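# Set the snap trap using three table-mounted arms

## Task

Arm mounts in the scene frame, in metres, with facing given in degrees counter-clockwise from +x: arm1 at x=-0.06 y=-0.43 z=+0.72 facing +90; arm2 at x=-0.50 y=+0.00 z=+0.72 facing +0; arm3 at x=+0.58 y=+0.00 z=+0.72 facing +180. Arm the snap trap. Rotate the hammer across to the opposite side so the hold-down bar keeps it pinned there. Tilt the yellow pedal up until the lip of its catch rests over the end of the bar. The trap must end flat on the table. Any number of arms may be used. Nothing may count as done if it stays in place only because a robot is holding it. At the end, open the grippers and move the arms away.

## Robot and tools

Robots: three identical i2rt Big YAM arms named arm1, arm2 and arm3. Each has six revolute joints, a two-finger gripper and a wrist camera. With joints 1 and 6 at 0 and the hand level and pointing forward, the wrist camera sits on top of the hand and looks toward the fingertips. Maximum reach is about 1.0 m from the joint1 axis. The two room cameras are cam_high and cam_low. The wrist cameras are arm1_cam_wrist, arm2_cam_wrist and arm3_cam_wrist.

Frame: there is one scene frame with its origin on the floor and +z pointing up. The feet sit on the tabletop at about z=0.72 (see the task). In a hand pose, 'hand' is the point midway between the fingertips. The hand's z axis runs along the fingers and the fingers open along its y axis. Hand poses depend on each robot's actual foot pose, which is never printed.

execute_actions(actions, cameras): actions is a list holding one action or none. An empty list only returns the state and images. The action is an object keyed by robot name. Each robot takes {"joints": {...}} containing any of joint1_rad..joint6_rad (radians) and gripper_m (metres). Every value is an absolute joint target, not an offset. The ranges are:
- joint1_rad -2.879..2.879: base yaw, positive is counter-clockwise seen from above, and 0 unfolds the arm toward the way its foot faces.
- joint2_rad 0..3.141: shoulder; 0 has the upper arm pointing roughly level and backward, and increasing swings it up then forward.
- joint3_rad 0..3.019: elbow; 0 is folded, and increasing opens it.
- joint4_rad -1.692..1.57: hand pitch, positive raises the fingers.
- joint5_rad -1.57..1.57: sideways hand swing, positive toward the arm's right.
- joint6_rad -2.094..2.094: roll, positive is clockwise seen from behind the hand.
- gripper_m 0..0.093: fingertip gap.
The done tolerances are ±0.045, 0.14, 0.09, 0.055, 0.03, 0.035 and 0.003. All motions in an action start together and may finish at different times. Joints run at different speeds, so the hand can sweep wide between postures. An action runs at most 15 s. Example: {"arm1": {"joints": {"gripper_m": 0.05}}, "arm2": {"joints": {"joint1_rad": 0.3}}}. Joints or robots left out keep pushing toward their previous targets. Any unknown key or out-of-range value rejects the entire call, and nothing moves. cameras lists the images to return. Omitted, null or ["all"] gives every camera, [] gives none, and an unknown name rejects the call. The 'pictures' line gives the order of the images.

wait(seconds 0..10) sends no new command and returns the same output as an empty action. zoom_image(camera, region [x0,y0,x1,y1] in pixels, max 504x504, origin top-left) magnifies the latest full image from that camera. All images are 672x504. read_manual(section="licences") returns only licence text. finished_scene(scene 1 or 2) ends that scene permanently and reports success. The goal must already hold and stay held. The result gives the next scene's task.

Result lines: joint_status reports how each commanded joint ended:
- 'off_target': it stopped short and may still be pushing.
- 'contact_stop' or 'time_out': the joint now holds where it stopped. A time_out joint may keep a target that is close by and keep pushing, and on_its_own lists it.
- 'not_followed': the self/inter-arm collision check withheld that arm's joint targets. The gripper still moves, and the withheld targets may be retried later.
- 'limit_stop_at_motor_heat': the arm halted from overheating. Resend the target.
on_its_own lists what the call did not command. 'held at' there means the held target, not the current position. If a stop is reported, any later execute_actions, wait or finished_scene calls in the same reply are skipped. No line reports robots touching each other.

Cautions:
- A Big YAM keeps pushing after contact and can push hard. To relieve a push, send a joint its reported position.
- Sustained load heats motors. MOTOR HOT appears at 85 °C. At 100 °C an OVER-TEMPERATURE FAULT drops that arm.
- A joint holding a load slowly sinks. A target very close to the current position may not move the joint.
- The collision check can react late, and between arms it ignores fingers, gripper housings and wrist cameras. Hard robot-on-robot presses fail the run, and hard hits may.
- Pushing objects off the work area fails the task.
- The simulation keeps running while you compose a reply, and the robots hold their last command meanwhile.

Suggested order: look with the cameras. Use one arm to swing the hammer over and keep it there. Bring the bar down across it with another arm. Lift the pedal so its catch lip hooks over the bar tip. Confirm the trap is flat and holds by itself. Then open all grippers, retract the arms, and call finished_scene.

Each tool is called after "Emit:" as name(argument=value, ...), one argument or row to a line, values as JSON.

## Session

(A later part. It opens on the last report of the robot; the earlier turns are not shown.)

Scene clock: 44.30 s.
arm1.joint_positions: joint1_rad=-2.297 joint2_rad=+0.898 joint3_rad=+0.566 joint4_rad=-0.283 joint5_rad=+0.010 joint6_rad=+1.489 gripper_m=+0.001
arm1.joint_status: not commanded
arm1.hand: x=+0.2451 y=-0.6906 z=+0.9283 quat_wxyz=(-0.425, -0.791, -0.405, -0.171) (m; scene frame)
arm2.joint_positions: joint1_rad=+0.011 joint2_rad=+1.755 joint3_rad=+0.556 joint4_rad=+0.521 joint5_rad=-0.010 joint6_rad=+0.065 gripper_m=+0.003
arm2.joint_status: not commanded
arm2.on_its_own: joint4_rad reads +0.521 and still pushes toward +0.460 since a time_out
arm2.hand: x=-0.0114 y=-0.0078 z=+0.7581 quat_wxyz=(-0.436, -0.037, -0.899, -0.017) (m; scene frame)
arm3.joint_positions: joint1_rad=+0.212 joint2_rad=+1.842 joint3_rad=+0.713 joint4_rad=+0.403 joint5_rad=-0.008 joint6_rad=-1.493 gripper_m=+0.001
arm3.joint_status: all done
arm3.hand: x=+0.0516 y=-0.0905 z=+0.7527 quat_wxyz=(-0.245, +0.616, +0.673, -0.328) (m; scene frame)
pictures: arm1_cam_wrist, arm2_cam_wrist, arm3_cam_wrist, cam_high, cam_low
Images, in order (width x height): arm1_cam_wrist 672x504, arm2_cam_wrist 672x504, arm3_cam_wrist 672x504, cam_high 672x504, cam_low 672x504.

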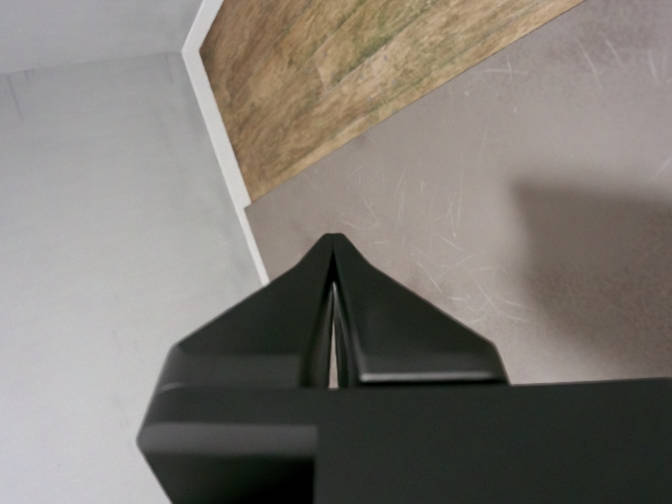

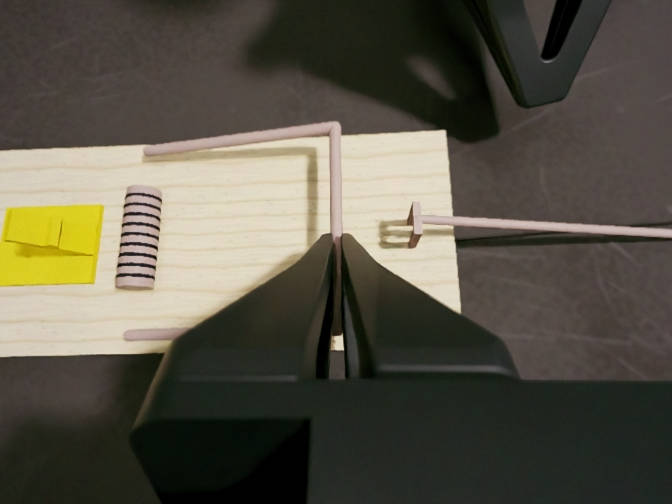

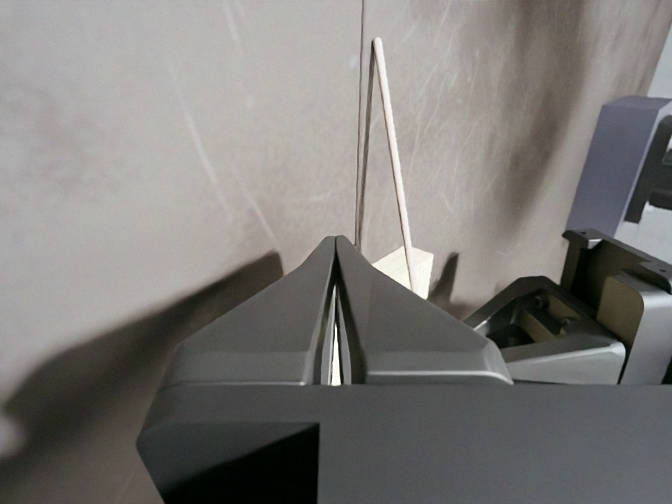

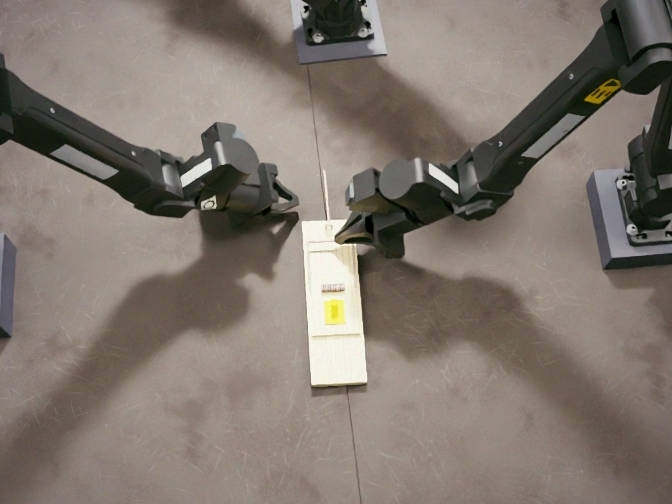

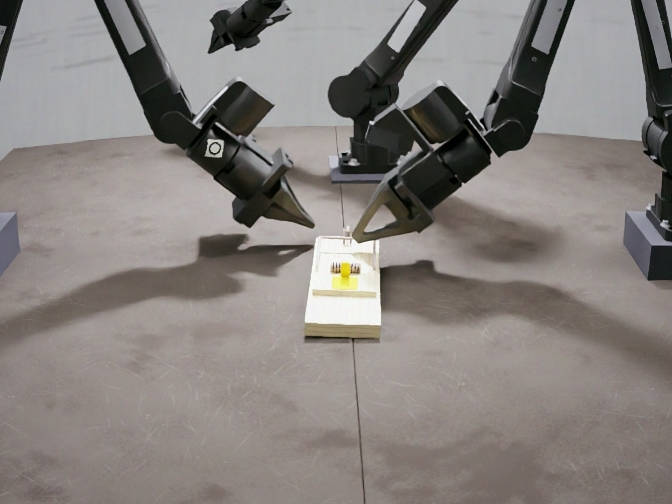

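Emit:
execute_actions(
  actions=[
    {"arm3":{"joints":{"joint1_rad":0.235,"joint2_rad":1.89,"joint3_rad":0.78,"joint4_rad":0.4}}},
  ],
  cameras=[],
)

Emit:
execute_actions(
  actions=[
    {"arm3":{"joints":{"joint2_rad":1.976,"joint3_rad":0.925,"joint4_rad":0.386}}},
  ],
  cameras=["cam_high","cam_low","arm2_cam_wrist","arm3_cam_wrist"],
)

Scene clock: 45.27 s.
arm1.joint_positions: joint1_rad=-2.297 joint2_rad=+0.898 joint3_rad=+0.566 joint4_rad=-0.283 joint5_rad=+0.010 joint6_rad=+1.489 gripper_m=+0.001
arm1.joint_status: not commanded
arm1.hand: x=+0.2451 y=-0.6906 z=+0.9283 quat_wxyz=(-0.425, -0.791, -0.405, -0.171) (m; scene frame)
arm2.joint_positions: joint1_rad=+0.011 joint2_rad=+1.755 joint3_rad=+0.556 joint4_rad=+0.521 joint5_rad=-0.010 joint6_rad=+0.065 gripper_m=+0.003
arm2.joint_status: not commanded
arm2.on_its_own: joint4_rad reads +0.521 and still pushes toward +0.460 since a time_out
arm2.hand: x=-0.0114 y=-0.0078 z=+0.7581 quat_wxyz=(-0.436, -0.037, -0.899, -0.017) (m; scene frame)
arm3.joint_positions: joint1_rad=+0.230 joint2_rad=+1.871 joint3_rad=+0.743 joint4_rad=+0.403 joint5_rad=-0.008 joint6_rad=-1.493 gripper_m=+0.001
arm3.joint_status: all done
arm3.hand: x=+0.0430 y=-0.1022 z=+0.7483 quat_wxyz=(-0.242, +0.610, +0.678, -0.331) (m; scene frame)
pictures: none
No camera images: the call's "cameras" was empty. Leave "cameras" out to get every camera's image.

Scene clock: 46.07 s.
arm1.joint_positions: joint1_rad=-2.297 joint2_rad=+0.898 joint3_rad=+0.566 joint4_rad=-0.283 joint5_rad=+0.010 joint6_rad=+1.489 gripper_m=+0.001
arm1.joint_status: not commanded
arm1.hand: x=+0.2451 y=-0.6906 z=+0.9283 quat_wxyz=(-0.425, -0.791, -0.405, -0.171) (m; scene frame)
arm2.joint_positions: joint1_rad=+0.011 joint2_rad=+1.755 joint3_rad=+0.556 joint4_rad=+0.521 joint5_rad=-0.010 joint6_rad=+0.065 gripper_m=+0.003
arm2.joint_status: not commanded
arm2.on_its_own: joint4_rad reads +0.521 and still pushes toward +0.460 since a time_out
arm2.hand: x=-0.0114 y=-0.0078 z=+0.7581 quat_wxyz=(-0.436, -0.037, -0.899, -0.017) (m; scene frame)
arm3.joint_positions: joint1_rad=+0.230 joint2_rad=+1.967 joint3_rad=+0.892 joint4_rad=+0.393 joint5_rad=-0.008 joint6_rad=-1.493 gripper_m=+0.001
arm3.joint_status: all done
arm3.hand: x=-0.0126 y=-0.1127 z=+0.7466 quat_wxyz=(-0.254, +0.604, +0.672, -0.346) (m; scene frame)
pictures: arm2_cam_wrist, arm3_cam_wrist, cam_high, cam_low
Images, in order (width x height): arm2_cam_wrist 672x504, arm3_cam_wrist 672x504, cam_high 672x504, cam_low 672x504.

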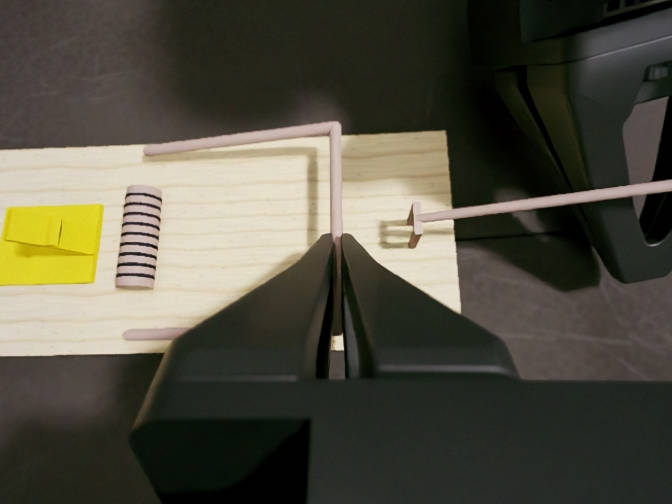

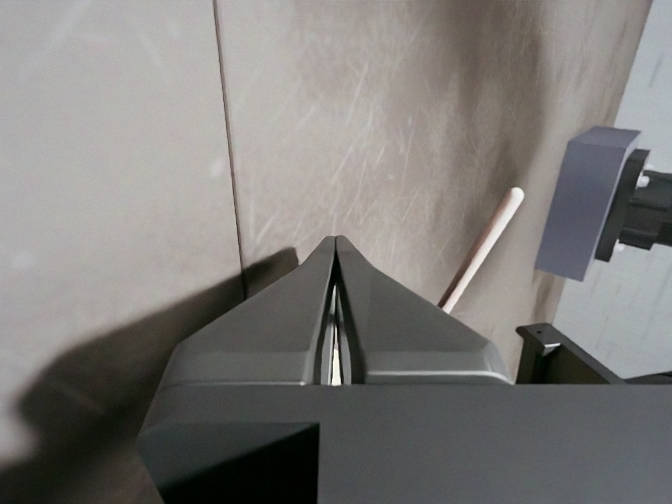

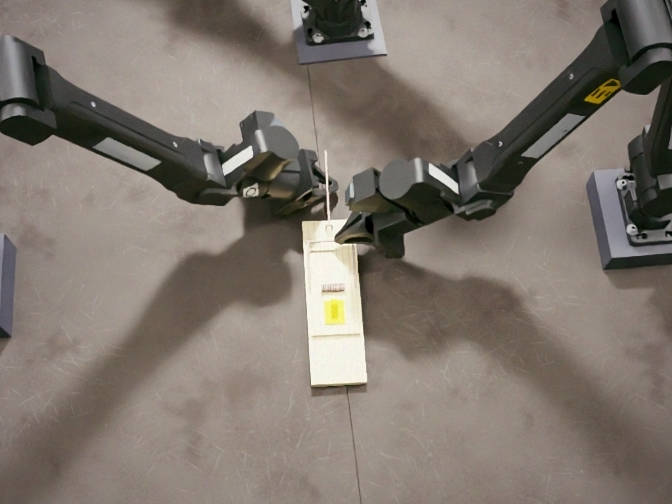

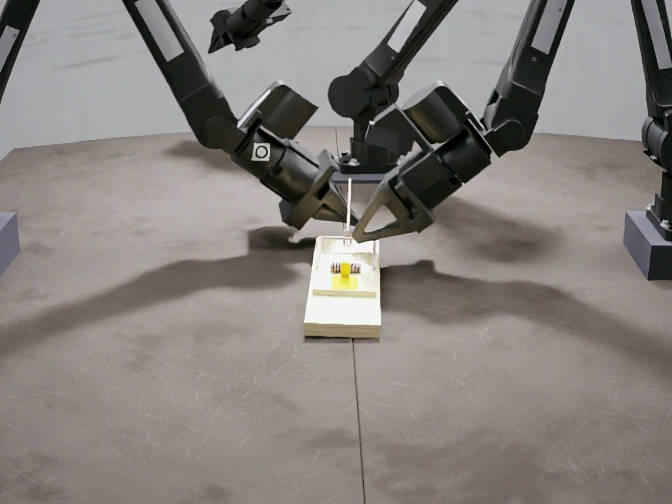

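Emit:
execute_actions(
  actions=[
    {"arm3":{"joints":{"joint1_rad":0.16,"joint2_rad":1.79,"joint3_rad":0.85,"joint4_rad":0.23}}},
  ],
  cameras=["cam_high","cam_low"],
)

Emit:
execute_actions(
  actions=[
    {"arm3":{"joints":{"joint1_rad":0.08}}},
  ],
  cameras=["cam_high","cam_low"],
)

Scene clock: 47.43 s.
arm1.joint_positions: joint1_rad=-2.297 joint2_rad=+0.898 joint3_rad=+0.566 joint4_rad=-0.283 joint5_rad=+0.010 joint6_rad=+1.489 gripper_m=+0.001
arm1.joint_status: not commanded
arm1.hand: x=+0.2451 y=-0.6906 z=+0.9283 quat_wxyz=(-0.425, -0.791, -0.405, -0.171) (m; scene frame)
arm2.joint_positions: joint1_rad=+0.011 joint2_rad=+1.755 joint3_rad=+0.556 joint4_rad=+0.521 joint5_rad=-0.010 joint6_rad=+0.065 gripper_m=+0.003
arm2.joint_status: not commanded
arm2.on_its_own: joint4_rad reads +0.521 and still pushes toward +0.460 since a time_out
arm2.hand: x=-0.0114 y=-0.0078 z=+0.7581 quat_wxyz=(-0.436, -0.037, -0.899, -0.017) (m; scene frame)
arm3.joint_positions: joint1_rad=+0.153 joint2_rad=+1.794 joint3_rad=+0.846 joint4_rad=+0.238 joint5_rad=-0.008 joint6_rad=-1.494 gripper_m=+0.001
arm3.joint_status: all done
arm3.hand: x=+0.0025 y=-0.0639 z=+0.7976 quat_wxyz=(-0.259, +0.633, +0.653, -0.325) (m; scene frame)
pictures: cam_high, cam_low
Images, in order (width x height): cam_high 672x504, cam_low 672x504.

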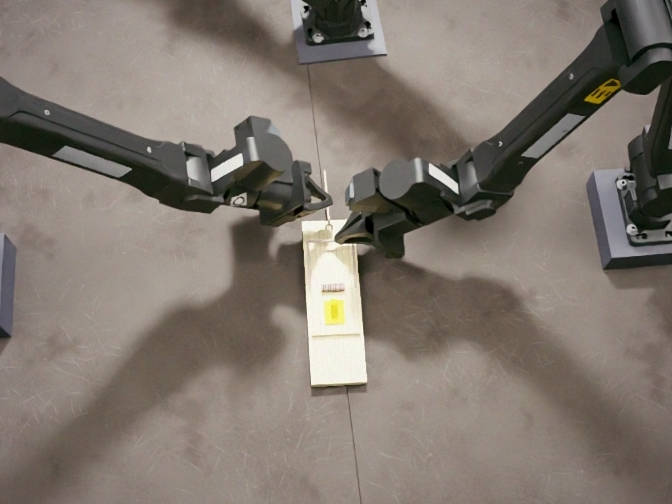

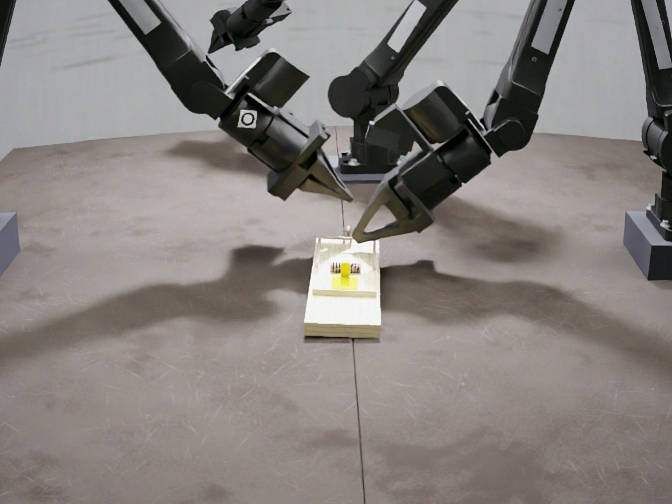

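Scene clock: 48.23 s.
arm1.joint_positions: joint1_rad=-2.297 joint2_rad=+0.898 joint3_rad=+0.566 joint4_rad=-0.283 joint5_rad=+0.010 joint6_rad=+1.489 gripper_m=+0.001
arm1.joint_status: not commanded
arm1.hand: x=+0.2451 y=-0.6906 z=+0.9283 quat_wxyz=(-0.425, -0.791, -0.405, -0.171) (m; scene frame)
arm2.joint_positions: joint1_rad=+0.011 joint2_rad=+1.755 joint3_rad=+0.556 joint4_rad=+0.521 joint5_rad=-0.010 joint6_rad=+0.065 gripper_m=+0.003
arm2.joint_status: not commanded
arm2.on_its_own: joint4_rad reads +0.521 and still pushes toward +0.460 since a time_out
arm2.hand: x=-0.0114 y=-0.0078 z=+0.7581 quat_wxyz=(-0.436, -0.037, -0.899, -0.017) (m; scene frame)
arm3.joint_positions: joint1_rad=+0.073 joint2_rad=+1.794 joint3_rad=+0.846 joint4_rad=+0.238 joint5_rad=-0.008 joint6_rad=-1.494 gripper_m=+0.001
arm3.joint_status: all done
arm3.hand: x=-0.0008 y=-0.0175 z=+0.7971 quat_wxyz=(-0.271, +0.659, +0.627, -0.314) (m; scene frame)
pictures: cam_high, cam_low
Images, in order (width x height): cam_high 672x504, cam_low 672x504.

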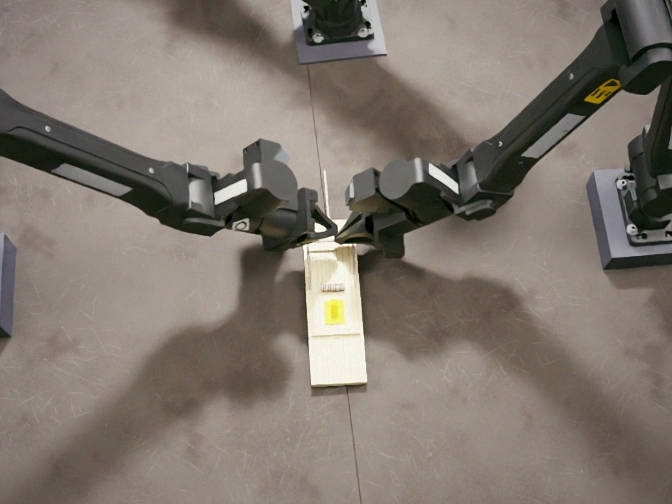

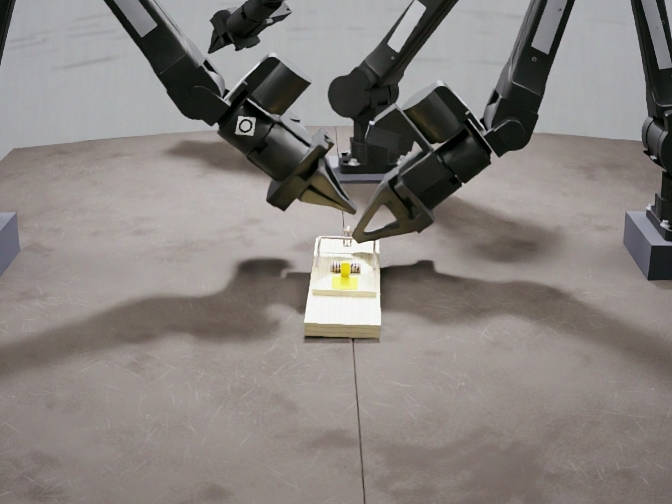

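Emit:
execute_actions(
  actions=[
    {"arm3":{"joints":{"joint1_rad":0.235,"joint3_rad":0.78,"joint4_rad":0.3}}},
  ],
  cameras=[],
)

Emit:
execute_actions(
  actions=[
    {"arm3":{"joints":{"joint2_rad":1.875,"joint3_rad":0.745,"joint4_rad":0.4}}},
  ],
  cameras=[],
)

Emit:
execute_actions(
  actions=[
    {"arm3":{"joints":{"joint2_rad":1.976,"joint3_rad":0.925,"joint4_rad":0.386}}},
  ],
  cameras=[],
)

Emit:
execute_actions(
  actions=[
    {"arm3":{"joints":{"joint2_rad":1.88,"joint3_rad":0.84,"joint4_rad":0.5}}},
  ],
  cameras=["cam_low"],
)

Emit:
execute_actions(
  actions=[
    {"arm3":{"joints":{"joint1_rad":0.13,"joint3_rad":0.81}}},
  ],
  cameras=["cam_high","cam_low"],
)

Scene clock: 49.80 s.
arm1.joint_positions: joint1_rad=-2.297 joint2_rad=+0.898 joint3_rad=+0.566 joint4_rad=-0.283 joint5_rad=+0.010 joint6_rad=+1.489 gripper_m=+0.001
arm1.joint_status: not commanded
arm1.hand: x=+0.2451 y=-0.6906 z=+0.9283 quat_wxyz=(-0.425, -0.791, -0.405, -0.171) (m; scene frame)
arm2.joint_positions: joint1_rad=+0.011 joint2_rad=+1.755 joint3_rad=+0.556 joint4_rad=+0.521 joint5_rad=-0.010 joint6_rad=+0.065 gripper_m=+0.003
arm2.joint_status: not commanded
arm2.on_its_own: joint4_rad reads +0.521 and still pushes toward +0.460 since a time_out
arm2.hand: x=-0.0114 y=-0.0078 z=+0.7581 quat_wxyz=(-0.436, -0.037, -0.899, -0.017) (m; scene frame)
arm3.joint_positions: joint1_rad=+0.241 joint2_rad=+1.794 joint3_rad=+0.782 joint4_rad=+0.282 joint5_rad=-0.007 joint6_rad=-1.494 gripper_m=+0.001
arm3.joint_status: all done
arm3.hand: x=+0.0332 y=-0.1099 z=+0.7811 quat_wxyz=(-0.239, +0.607, +0.683, -0.330) (m; scene frame)
pictures: none
No camera images: the call's "cameras" was empty. Leave "cameras" out to get every camera's image.

Scene clock: 50.70 s.
arm1.joint_positions: joint1_rad=-2.297 joint2_rad=+0.898 joint3_rad=+0.566 joint4_rad=-0.283 joint5_rad=+0.010 joint6_rad=+1.489 gripper_m=+0.001
arm1.joint_status: not commanded
arm1.hand: x=+0.2451 y=-0.6906 z=+0.9283 quat_wxyz=(-0.425, -0.791, -0.405, -0.171) (m; scene frame)
arm2.joint_positions: joint1_rad=+0.011 joint2_rad=+1.755 joint3_rad=+0.556 joint4_rad=+0.521 joint5_rad=-0.010 joint6_rad=+0.065 gripper_m=+0.003
arm2.joint_status: not commanded
arm2.on_its_own: joint4_rad reads +0.521 and still pushes toward +0.460 since a time_out
arm2.hand: x=-0.0114 y=-0.0078 z=+0.7581 quat_wxyz=(-0.436, -0.037, -0.899, -0.017) (m; scene frame)
arm3.joint_positions: joint1_rad=+0.241 joint2_rad=+1.865 joint3_rad=+0.748 joint4_rad=+0.382 joint5_rad=-0.007 joint6_rad=-1.494 gripper_m=+0.001
arm3.joint_status: all done
arm3.hand: x=+0.0445 y=-0.1080 z=+0.7487 quat_wxyz=(-0.238, +0.607, +0.684, -0.328) (m; scene frame)
pictures: none
No camera images: the call's "cameras" was empty. Leave "cameras" out to get every camera's image.

Scene clock: 51.70 s.
arm1.joint_positions: joint1_rad=-2.297 joint2_rad=+0.898 joint3_rad=+0.566 joint4_rad=-0.283 joint5_rad=+0.010 joint6_rad=+1.489 gripper_m=+0.001
arm1.joint_status: not commanded
arm1.hand: x=+0.2451 y=-0.6906 z=+0.9283 quat_wxyz=(-0.425, -0.791, -0.405, -0.171) (m; scene frame)
arm2.joint_positions: joint1_rad=+0.011 joint2_rad=+1.755 joint3_rad=+0.556 joint4_rad=+0.521 joint5_rad=-0.010 joint6_rad=+0.065 gripper_m=+0.003
arm2.joint_status: not commanded
arm2.on_its_own: joint4_rad reads +0.521 and still pushes toward +0.460 since a time_out
arm2.hand: x=-0.0114 y=-0.0078 z=+0.7581 quat_wxyz=(-0.436, -0.037, -0.899, -0.017) (m; scene frame)
arm3.joint_positions: joint1_rad=+0.241 joint2_rad=+1.962 joint3_rad=+0.897 joint4_rad=+0.384 joint5_rad=-0.007 joint6_rad=-1.494 gripper_m=+0.001
arm3.joint_status: all done
arm3.hand: x=-0.0132 y=-0.1195 z=+0.7497 quat_wxyz=(-0.253, +0.600, +0.675, -0.347) (m; scene frame)
pictures: none
No camera images: the call's "cameras" was empty. Leave "cameras" out to get every camera's image.

Scene clock: 52.53 s.
arm1.joint_positions: joint1_rad=-2.297 joint2_rad=+0.898 joint3_rad=+0.566 joint4_rad=-0.283 joint5_rad=+0.010 joint6_rad=+1.489 gripper_m=+0.001
arm1.joint_status: not commanded
arm1.hand: x=+0.2451 y=-0.6906 z=+0.9283 quat_wxyz=(-0.425, -0.791, -0.405, -0.171) (m; scene frame)
arm2.joint_positions: joint1_rad=+0.011 joint2_rad=+1.755 joint3_rad=+0.556 joint4_rad=+0.521 joint5_rad=-0.010 joint6_rad=+0.065 gripper_m=+0.003
arm2.joint_status: not commanded
arm2.on_its_own: joint4_rad reads +0.521 and still pushes toward +0.460 since a time_out
arm2.hand: x=-0.0114 y=-0.0078 z=+0.7581 quat_wxyz=(-0.436, -0.037, -0.899, -0.017) (m; scene frame)
arm3.joint_positions: joint1_rad=+0.241 joint2_rad=+1.905 joint3_rad=+0.842 joint4_rad=+0.483 joint5_rad=-0.007 joint6_rad=-1.494 gripper_m=+0.001
arm3.joint_status: all done
arm3.hand: x=-0.0098 y=-0.1184 z=+0.7814 quat_wxyz=(-0.280, +0.585, +0.658, -0.383) (m; scene frame)
pictures: cam_low
Images, in order (width x height): cam_low 672x504.

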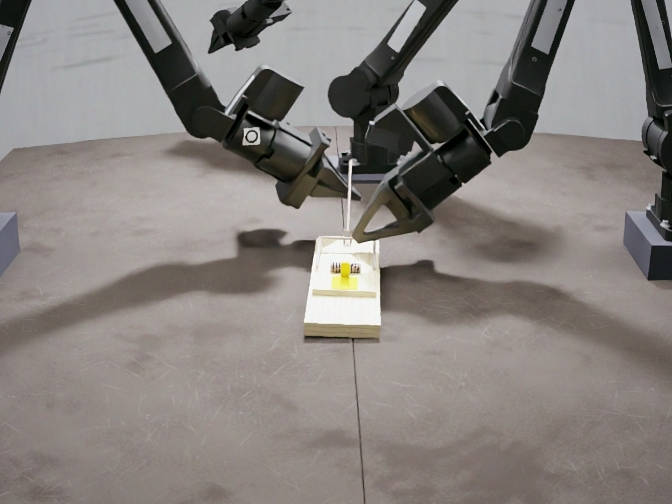

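Scene clock: 53.50 s.
arm1.joint_positions: joint1_rad=-2.297 joint2_rad=+0.898 joint3_rad=+0.566 joint4_rad=-0.283 joint5_rad=+0.010 joint6_rad=+1.489 gripper_m=+0.001
arm1.joint_status: not commanded
arm1.hand: x=+0.2451 y=-0.6906 z=+0.9283 quat_wxyz=(-0.425, -0.791, -0.405, -0.171) (m; scene frame)
arm2.joint_positions: joint1_rad=+0.011 joint2_rad=+1.755 joint3_rad=+0.556 joint4_rad=+0.520 joint5_rad=-0.010 joint6_rad=+0.065 gripper_m=+0.003
arm2.joint_status: not commanded
arm2.on_its_own: joint4_rad reads +0.520 and still pushes toward +0.460 since a time_out
arm2.hand: x=-0.0115 y=-0.0078 z=+0.7579 quat_wxyz=(-0.436, -0.037, -0.899, -0.017) (m; scene frame)
arm3.joint_positions: joint1_rad=+0.123 joint2_rad=+1.905 joint3_rad=+0.814 joint4_rad=+0.484 joint5_rad=-0.007 joint6_rad=-1.494 gripper_m=+0.001
arm3.joint_status: all done
arm3.hand: x=-0.0066 y=-0.0471 z=+0.7702 quat_wxyz=(-0.294, +0.627, +0.627, -0.356) (m; scene frame)
pictures: cam_high, cam_low
Images, in order (width x height): cam_high 672x504, cam_low 672x504.

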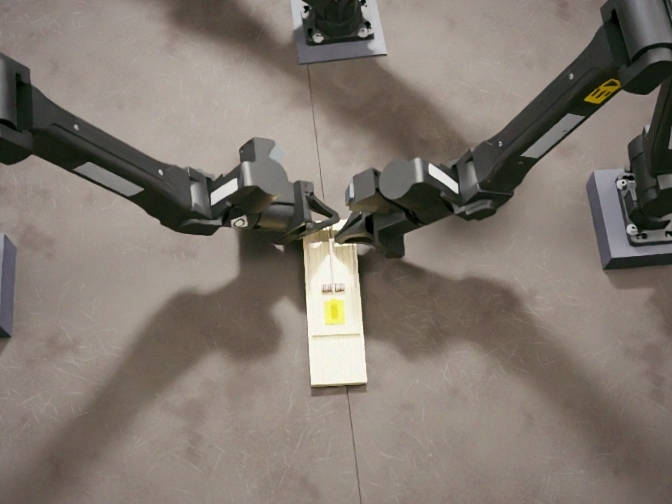

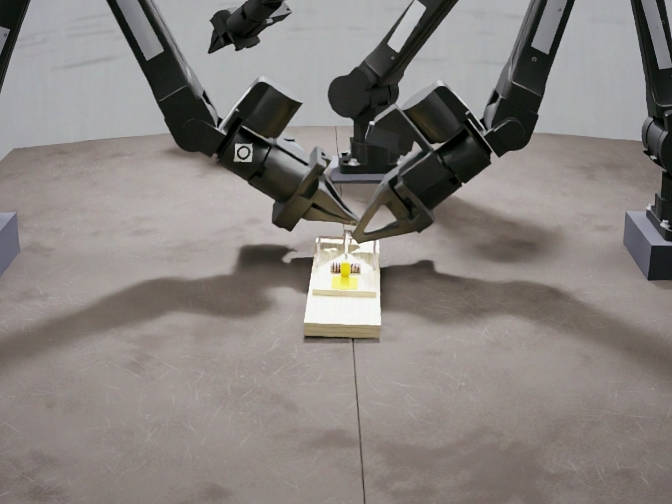

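Emit:
execute_actions(
  actions=[
    {"arm3":{"joints":{"joint2_rad":1.7,"joint3_rad":0.72}}},
  ],
  cameras=[],
)

Emit:
execute_actions(
  actions=[
    {"arm3":{"joints":{"joint1_rad":-0.15,"joint6_rad":1.5,"joint3_rad":0.84}}},
  ],
  cameras=[],
)

Emit:
execute_actions(
  actions=[
    {"arm3":{"joints":{"joint2_rad":1.91}}},
  ],
)

Scene clock: 54.93 s.
arm1.joint_positions: joint1_rad=-2.297 joint2_rad=+0.898 joint3_rad=+0.566 joint4_rad=-0.283 joint5_rad=+0.010 joint6_rad=+1.489 gripper_m=+0.001
arm1.joint_status: not commanded
arm1.hand: x=+0.2451 y=-0.6906 z=+0.9283 quat_wxyz=(-0.425, -0.791, -0.405, -0.171) (m; scene frame)
arm2.joint_positions: joint1_rad=+0.011 joint2_rad=+1.755 joint3_rad=+0.556 joint4_rad=+0.520 joint5_rad=-0.010 joint6_rad=+0.065 gripper_m=+0.003
arm2.joint_status: not commanded
arm2.on_its_own: joint4_rad reads +0.520 and still pushes toward +0.460 since a time_out
arm2.hand: x=-0.0115 y=-0.0078 z=+0.7579 quat_wxyz=(-0.436, -0.037, -0.899, -0.017) (m; scene frame)
arm3.joint_positions: joint1_rad=+0.123 joint2_rad=+1.702 joint3_rad=+0.717 joint4_rad=+0.488 joint5_rad=-0.007 joint6_rad=-1.494 gripper_m=+0.001
arm3.joint_status: all done
arm3.hand: x=+0.0156 y=-0.0446 z=+0.8444 quat_wxyz=(-0.326, +0.608, +0.608, -0.392) (m; scene frame)
pictures: none
No camera images: the call's "cameras" was empty. Leave "cameras" out to get every camera's image.

Scene clock: 57.67 s.
arm1.joint_positions: joint1_rad=-2.297 joint2_rad=+0.898 joint3_rad=+0.566 joint4_rad=-0.283 joint5_rad=+0.010 joint6_rad=+1.489 gripper_m=+0.001
arm1.joint_status: not commanded
arm1.hand: x=+0.2451 y=-0.6906 z=+0.9283 quat_wxyz=(-0.425, -0.791, -0.405, -0.171) (m; scene frame)
arm2.joint_positions: joint1_rad=+0.011 joint2_rad=+1.755 joint3_rad=+0.556 joint4_rad=+0.520 joint5_rad=-0.010 joint6_rad=+0.065 gripper_m=+0.003
arm2.joint_status: not commanded
arm2.on_its_own: joint4_rad reads +0.520 and still pushes toward +0.460 since a time_out
arm2.hand: x=-0.0115 y=-0.0078 z=+0.7579 quat_wxyz=(-0.436, -0.037, -0.899, -0.017) (m; scene frame)
arm3.joint_positions: joint1_rad=-0.154 joint2_rad=+1.702 joint3_rad=+0.812 joint4_rad=+0.488 joint5_rad=-0.007 joint6_rad=+1.492 gripper_m=+0.001
arm3.joint_status: all done
arm3.hand: x=-0.0140 y=+0.1197 z=+0.8850 quat_wxyz=(+0.336, +0.554, -0.626, -0.434) (m; scene frame)
pictures: none
No camera images: the call's "cameras" was empty. Leave "cameras" out to get every camera's image.

Scene clock: 58.87 s.
arm1.joint_positions: joint1_rad=-2.297 joint2_rad=+0.898 joint3_rad=+0.566 joint4_rad=-0.283 joint5_rad=+0.010 joint6_rad=+1.489 gripper_m=+0.001
arm1.joint_status: not commanded
arm1.hand: x=+0.2451 y=-0.6906 z=+0.9283 quat_wxyz=(-0.425, -0.791, -0.405, -0.171) (m; scene frame)
arm2.joint_positions: joint1_rad=+0.011 joint2_rad=+1.755 joint3_rad=+0.556 joint4_rad=+0.520 joint5_rad=-0.010 joint6_rad=+0.065 gripper_m=+0.003
arm2.joint_status: not commanded
arm2.on_its_own: joint4_rad reads +0.520 and still pushes toward +0.460 since a time_out
arm2.hand: x=-0.0115 y=-0.0078 z=+0.7579 quat_wxyz=(-0.436, -0.037, -0.899, -0.017) (m; scene frame)
arm3.joint_positions: joint1_rad=-0.154 joint2_rad=+1.921 joint3_rad=+0.812 joint4_rad=+0.490 joint5_rad=-0.007 joint6_rad=+1.493 gripper_m=+0.001
arm3.joint_status: all done
arm3.hand: x=+0.0053 y=+0.1146 z=+0.7597 quat_wxyz=(+0.281, +0.590, -0.667, -0.359) (m; scene frame)
pictures: arm1_cam_wrist, arm2_cam_wrist, arm3_cam_wrist, cam_high, cam_low
Images, in order (width x height): arm1_cam_wrist 672x504, arm2_cam_wrist 672x504, arm3_cam_wrist 672x504, cam_high 672x504, cam_low 672x504.

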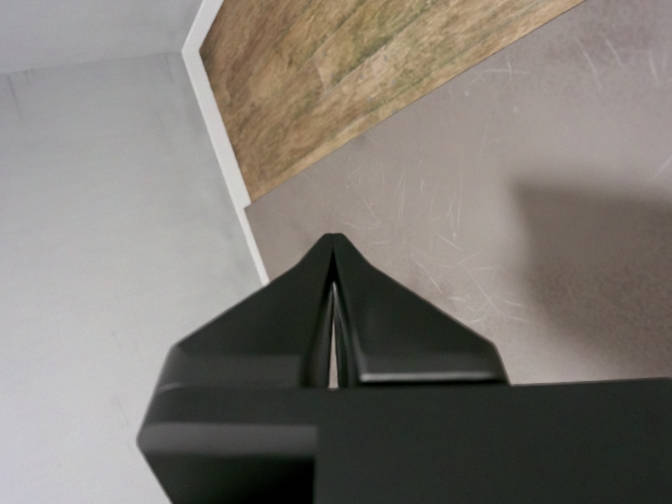

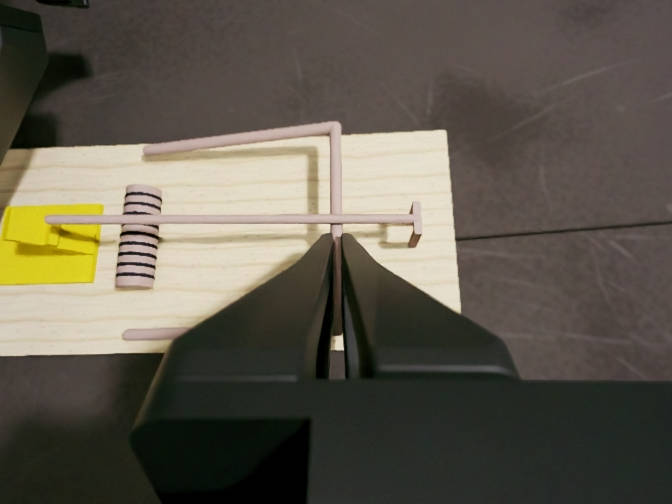

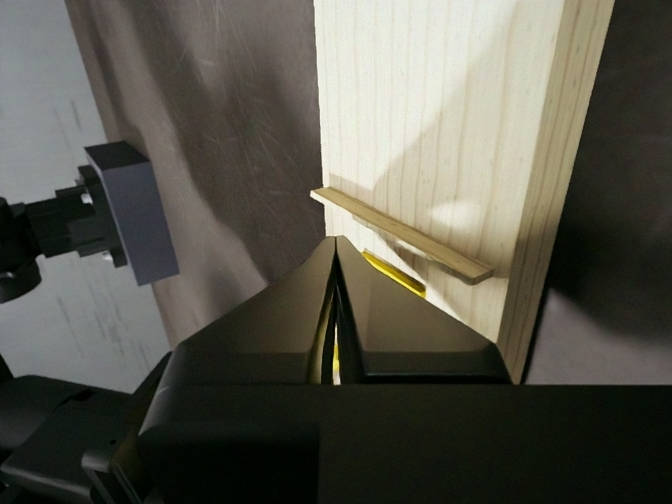

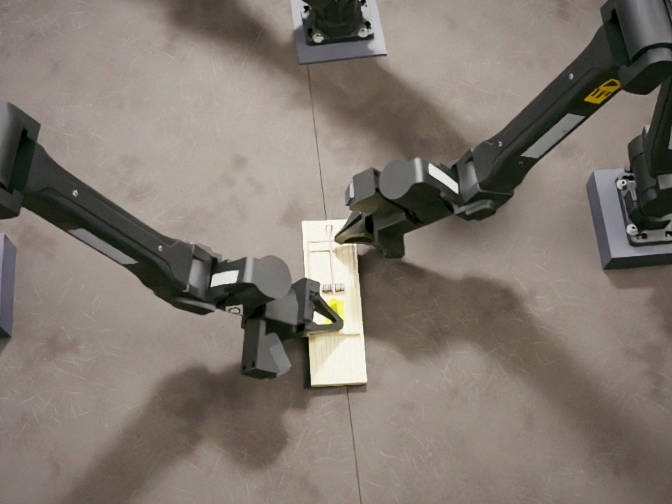

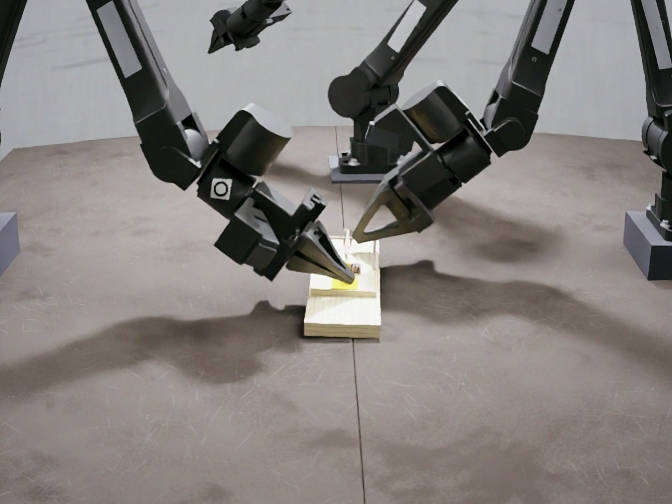

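Emit:
execute_actions(
  actions=[
    {"arm3":{"joints":{"joint1_rad":-0.12,"joint4_rad":0.52}},"arm2":{"joints":{"joint4_rad":0.42}}},
  ],
  cameras=["arm2_cam_wrist","cam_low"],
)

Emit:
zoom_image(
  camera="cam_low",
  region=[290,210,410,300],
)

Scene clock: 60.90 s.
arm1.joint_positions: joint1_rad=-2.297 joint2_rad=+0.898 joint3_rad=+0.566 joint4_rad=-0.283 joint5_rad=+0.010 joint6_rad=+1.489 gripper_m=+0.001
arm1.joint_status: not commanded
arm1.hand: x=+0.2451 y=-0.6906 z=+0.9283 quat_wxyz=(-0.425, -0.791, -0.405, -0.171) (m; scene frame)
arm2.joint_positions: joint1_rad=+0.011 joint2_rad=+1.755 joint3_rad=+0.563 joint4_rad=+0.499 joint5_rad=-0.010 joint6_rad=+0.065 gripper_m=+0.003
arm2.joint_status: joint4_rad time_out (moved -0.021 of -0.100)
arm2.on_its_own: joint4_rad reads +0.499 and still pushes toward +0.420 since a time_out
arm2.hand: x=-0.0117 y=-0.0080 z=+0.7558 quat_wxyz=(-0.429, -0.037, -0.902, -0.017) (m; scene frame)
arm3.joint_positions: joint1_rad=-0.122 joint2_rad=+1.921 joint3_rad=+0.812 joint4_rad=+0.501 joint5_rad=-0.007 joint6_rad=+1.493 gripper_m=+0.001
arm3.joint_status: all done
arm3.hand: x=+0.0003 y=+0.0962 z=+0.7621 quat_wxyz=(+0.290, +0.599, -0.655, -0.358) (m; scene frame)
pictures: arm2_cam_wrist, cam_low
Images, in order (width x height): arm2_cam_wrist 672x504, cam_low 672x504.

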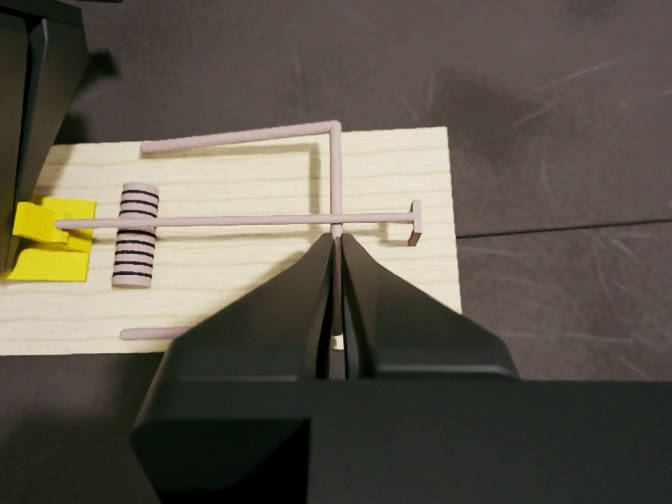

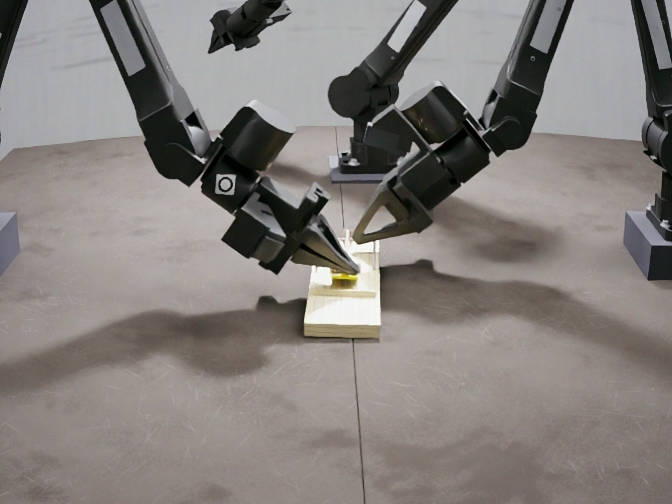

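Region (290, 210, 410, 300) of cam_low's 672x504 image, scaled by 4.200, with more detail than that image has; it fills the top 378 rows of this view, and the rest is white.

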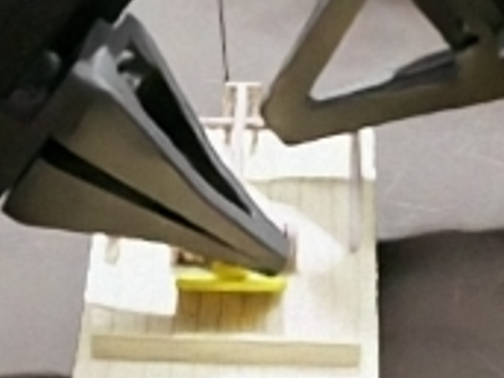

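Working.

Emit:
execute_actions(
  actions=[
    {"arm3":{"joints":{"joint1_rad":-0.102}}},
  ],
  cameras=["arm2_cam_wrist"],
)

Scene clock: 61.63 s.
arm1.joint_positions: joint1_rad=-2.297 joint2_rad=+0.898 joint3_rad=+0.566 joint4_rad=-0.283 joint5_rad=+0.010 joint6_rad=+1.489 gripper_m=+0.001
arm1.joint_status: not commanded
arm1.hand: x=+0.2451 y=-0.6906 z=+0.9283 quat_wxyz=(-0.425, -0.791, -0.405, -0.171) (m; scene frame)
arm2.joint_positions: joint1_rad=+0.010 joint2_rad=+1.755 joint3_rad=+0.563 joint4_rad=+0.496 joint5_rad=-0.010 joint6_rad=+0.065 gripper_m=+0.003
arm2.joint_status: not commanded
arm2.on_its_own: joint4_rad reads +0.496 and still pushes toward +0.420 since a time_out
arm2.hand: x=-0.0122 y=-0.0084 z=+0.7553 quat_wxyz=(-0.428, -0.038, -0.903, -0.017) (m; scene frame)
arm3.joint_positions: joint1_rad=-0.118 joint2_rad=+1.921 joint3_rad=+0.812 joint4_rad=+0.503 joint5_rad=-0.006 joint6_rad=+1.493 gripper_m=+0.001
arm3.joint_status: all done
arm3.hand: x=-0.0003 y=+0.0940 z=+0.7624 quat_wxyz=(+0.290, +0.600, -0.654, -0.358) (m; scene frame)
pictures: arm2_cam_wrist
Images, in order (width x height): arm2_cam_wrist 672x504.

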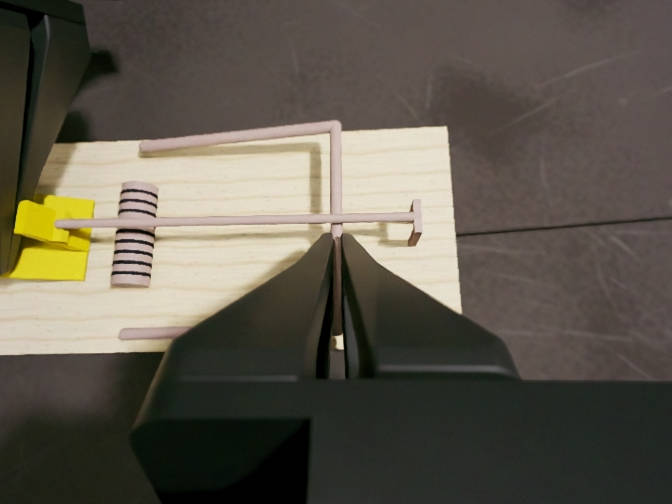

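Emit:
execute_actions(
  actions=[
    {"arm3":{"joints":{"joint1_rad":-0.088}}},
  ],
  cameras=["arm2_cam_wrist"],
)

Emit:
zoom_image(
  camera="arm2_cam_wrist",
  region=[0,170,160,290],
)

Scene clock: 62.33 s.
arm1.joint_positions: joint1_rad=-2.297 joint2_rad=+0.898 joint3_rad=+0.566 joint4_rad=-0.283 joint5_rad=+0.010 joint6_rad=+1.489 gripper_m=+0.001
arm1.joint_status: not commanded
arm1.hand: x=+0.2451 y=-0.6906 z=+0.9283 quat_wxyz=(-0.425, -0.791, -0.405, -0.171) (m; scene frame)
arm2.joint_positions: joint1_rad=+0.008 joint2_rad=+1.755 joint3_rad=+0.563 joint4_rad=+0.491 joint5_rad=-0.009 joint6_rad=+0.065 gripper_m=+0.003
arm2.joint_status: not commanded
arm2.on_its_own: joint4_rad reads +0.491 and still pushes toward +0.420 since a time_out
arm2.hand: x=-0.0130 y=-0.0098 z=+0.7543 quat_wxyz=(-0.425, -0.039, -0.904, -0.016) (m; scene frame)
arm3.joint_positions: joint1_rad=-0.111 joint2_rad=+1.921 joint3_rad=+0.812 joint4_rad=+0.507 joint5_rad=-0.002 joint6_rad=+1.493 gripper_m=+0.001
arm3.joint_status: all done
arm3.hand: x=-0.0014 y=+0.0907 z=+0.7632 quat_wxyz=(+0.291, +0.601, -0.652, -0.360) (m; scene frame)
pictures: arm2_cam_wrist
Images, in order (width x height): arm2_cam_wrist 672x504.

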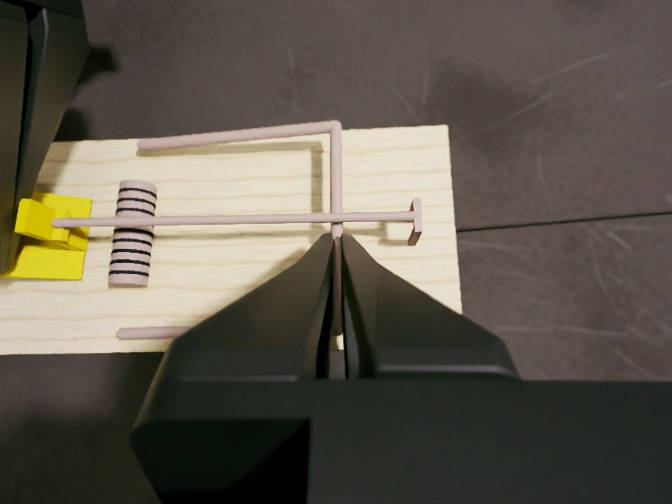

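Region (0, 170, 160, 290) of arm2_cam_wrist's 672x504 image, scaled by 3.150, with more detail than that image has; it fills the top 378 rows of this view, and the rest is white.

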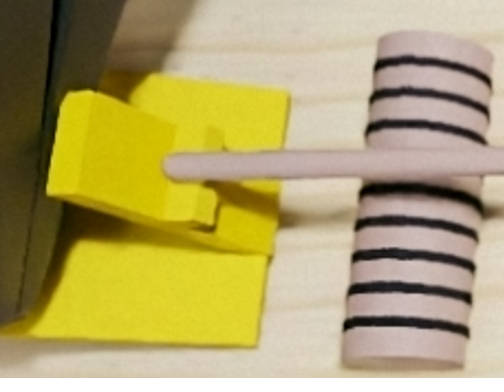

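Emit:
execute_actions(
  actions=[
    {"arm3":{"joints":{"joint1_rad":-0.16}}},
  ],
  cameras=["arm2_cam_wrist"],
)

Emit:
zoom_image(
  camera="arm2_cam_wrist",
  region=[0,170,160,290],
)

Scene clock: 63.30 s.
arm1.joint_positions: joint1_rad=-2.297 joint2_rad=+0.898 joint3_rad=+0.566 joint4_rad=-0.283 joint5_rad=+0.010 joint6_rad=+1.489 gripper_m=+0.001
arm1.joint_status: not commanded
arm1.hand: x=+0.2451 y=-0.6906 z=+0.9283 quat_wxyz=(-0.425, -0.791, -0.405, -0.171) (m; scene frame)
arm2.joint_positions: joint1_rad=+0.008 joint2_rad=+1.755 joint3_rad=+0.563 joint4_rad=+0.491 joint5_rad=-0.009 joint6_rad=+0.065 gripper_m=+0.003
arm2.joint_status: not commanded
arm2.on_its_own: joint4_rad reads +0.491 and still pushes toward +0.420 since a time_out
arm2.hand: x=-0.0130 y=-0.0098 z=+0.7543 quat_wxyz=(-0.425, -0.039, -0.904, -0.016) (m; scene frame)
arm3.joint_positions: joint1_rad=-0.162 joint2_rad=+1.921 joint3_rad=+0.812 joint4_rad=+0.507 joint5_rad=-0.005 joint6_rad=+1.493 gripper_m=+0.001
arm3.joint_status: all done
arm3.hand: x=+0.0039 y=+0.1198 z=+0.7629 quat_wxyz=(+0.283, +0.584, -0.667, -0.366) (m; scene frame)
pictures: arm2_cam_wrist
Images, in order (width x height): arm2_cam_wrist 672x504.

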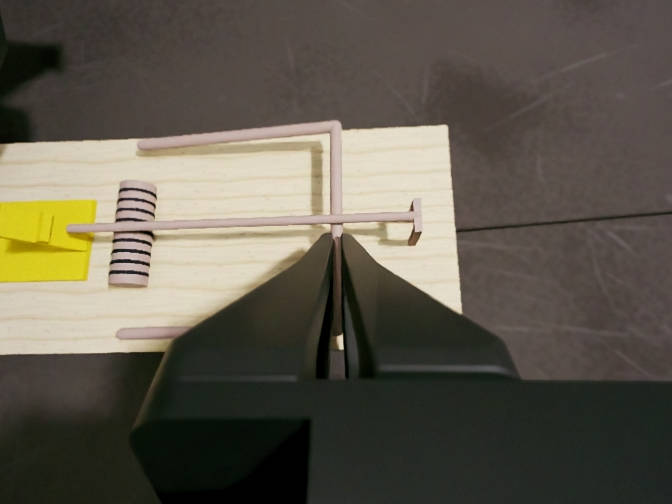

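Region (0, 170, 160, 290) of arm2_cam_wrist's 672x504 image, scaled by 3.150, with more detail than that image has; it fills the top 378 rows of this view, and the rest is white.

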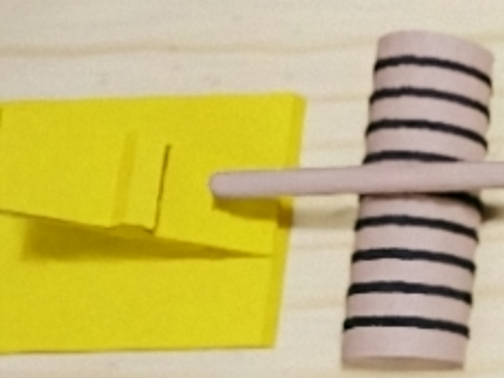

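Dropped. Retry.

Emit:
execute_actions(
  actions=[
    {"arm3":{"joints":{"joint1_rad":-0.105}}},
  ],
  cameras=["arm2_cam_wrist"],
)

Emit:
zoom_image(
  camera="arm2_cam_wrist",
  region=[0,170,160,290],
)

Scene clock: 64.17 s.
arm1.joint_positions: joint1_rad=-2.297 joint2_rad=+0.898 joint3_rad=+0.566 joint4_rad=-0.283 joint5_rad=+0.010 joint6_rad=+1.489 gripper_m=+0.001
arm1.joint_status: not commanded
arm1.hand: x=+0.2451 y=-0.6906 z=+0.9283 quat_wxyz=(-0.425, -0.791, -0.405, -0.171) (m; scene frame)
arm2.joint_positions: joint1_rad=+0.006 joint2_rad=+1.755 joint3_rad=+0.562 joint4_rad=+0.490 joint5_rad=-0.007 joint6_rad=+0.065 gripper_m=+0.003
arm2.joint_status: not commanded
arm2.on_its_own: joint4_rad reads +0.490 and still pushes toward +0.420 since a time_out
arm2.hand: x=-0.0135 y=-0.0106 z=+0.7539 quat_wxyz=(-0.425, -0.040, -0.904, -0.015) (m; scene frame)
arm3.joint_positions: joint1_rad=-0.108 joint2_rad=+1.921 joint3_rad=+0.812 joint4_rad=+0.508 joint5_rad=-0.002 joint6_rad=+1.493 gripper_m=+0.001
arm3.joint_status: all done
arm3.hand: x=-0.0019 y=+0.0892 z=+0.7640 quat_wxyz=(+0.292, +0.601, -0.651, -0.360) (m; scene frame)
pictures: arm2_cam_wrist
Images, in order (width x height): arm2_cam_wrist 672x504.

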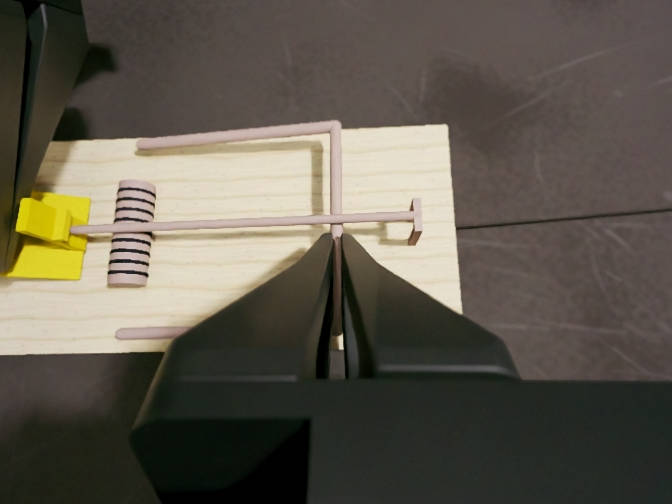

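Region (0, 170, 160, 290) of arm2_cam_wrist's 672x504 image, scaled by 3.150, with more detail than that image has; it fills the top 378 rows of this view, and the rest is white.

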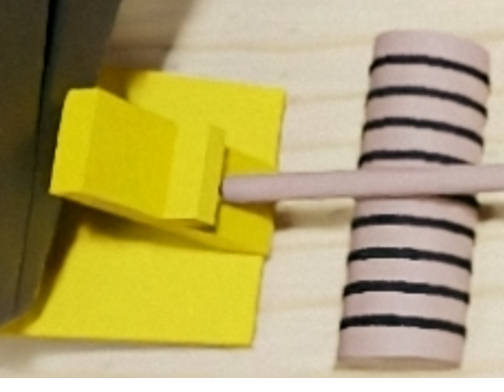

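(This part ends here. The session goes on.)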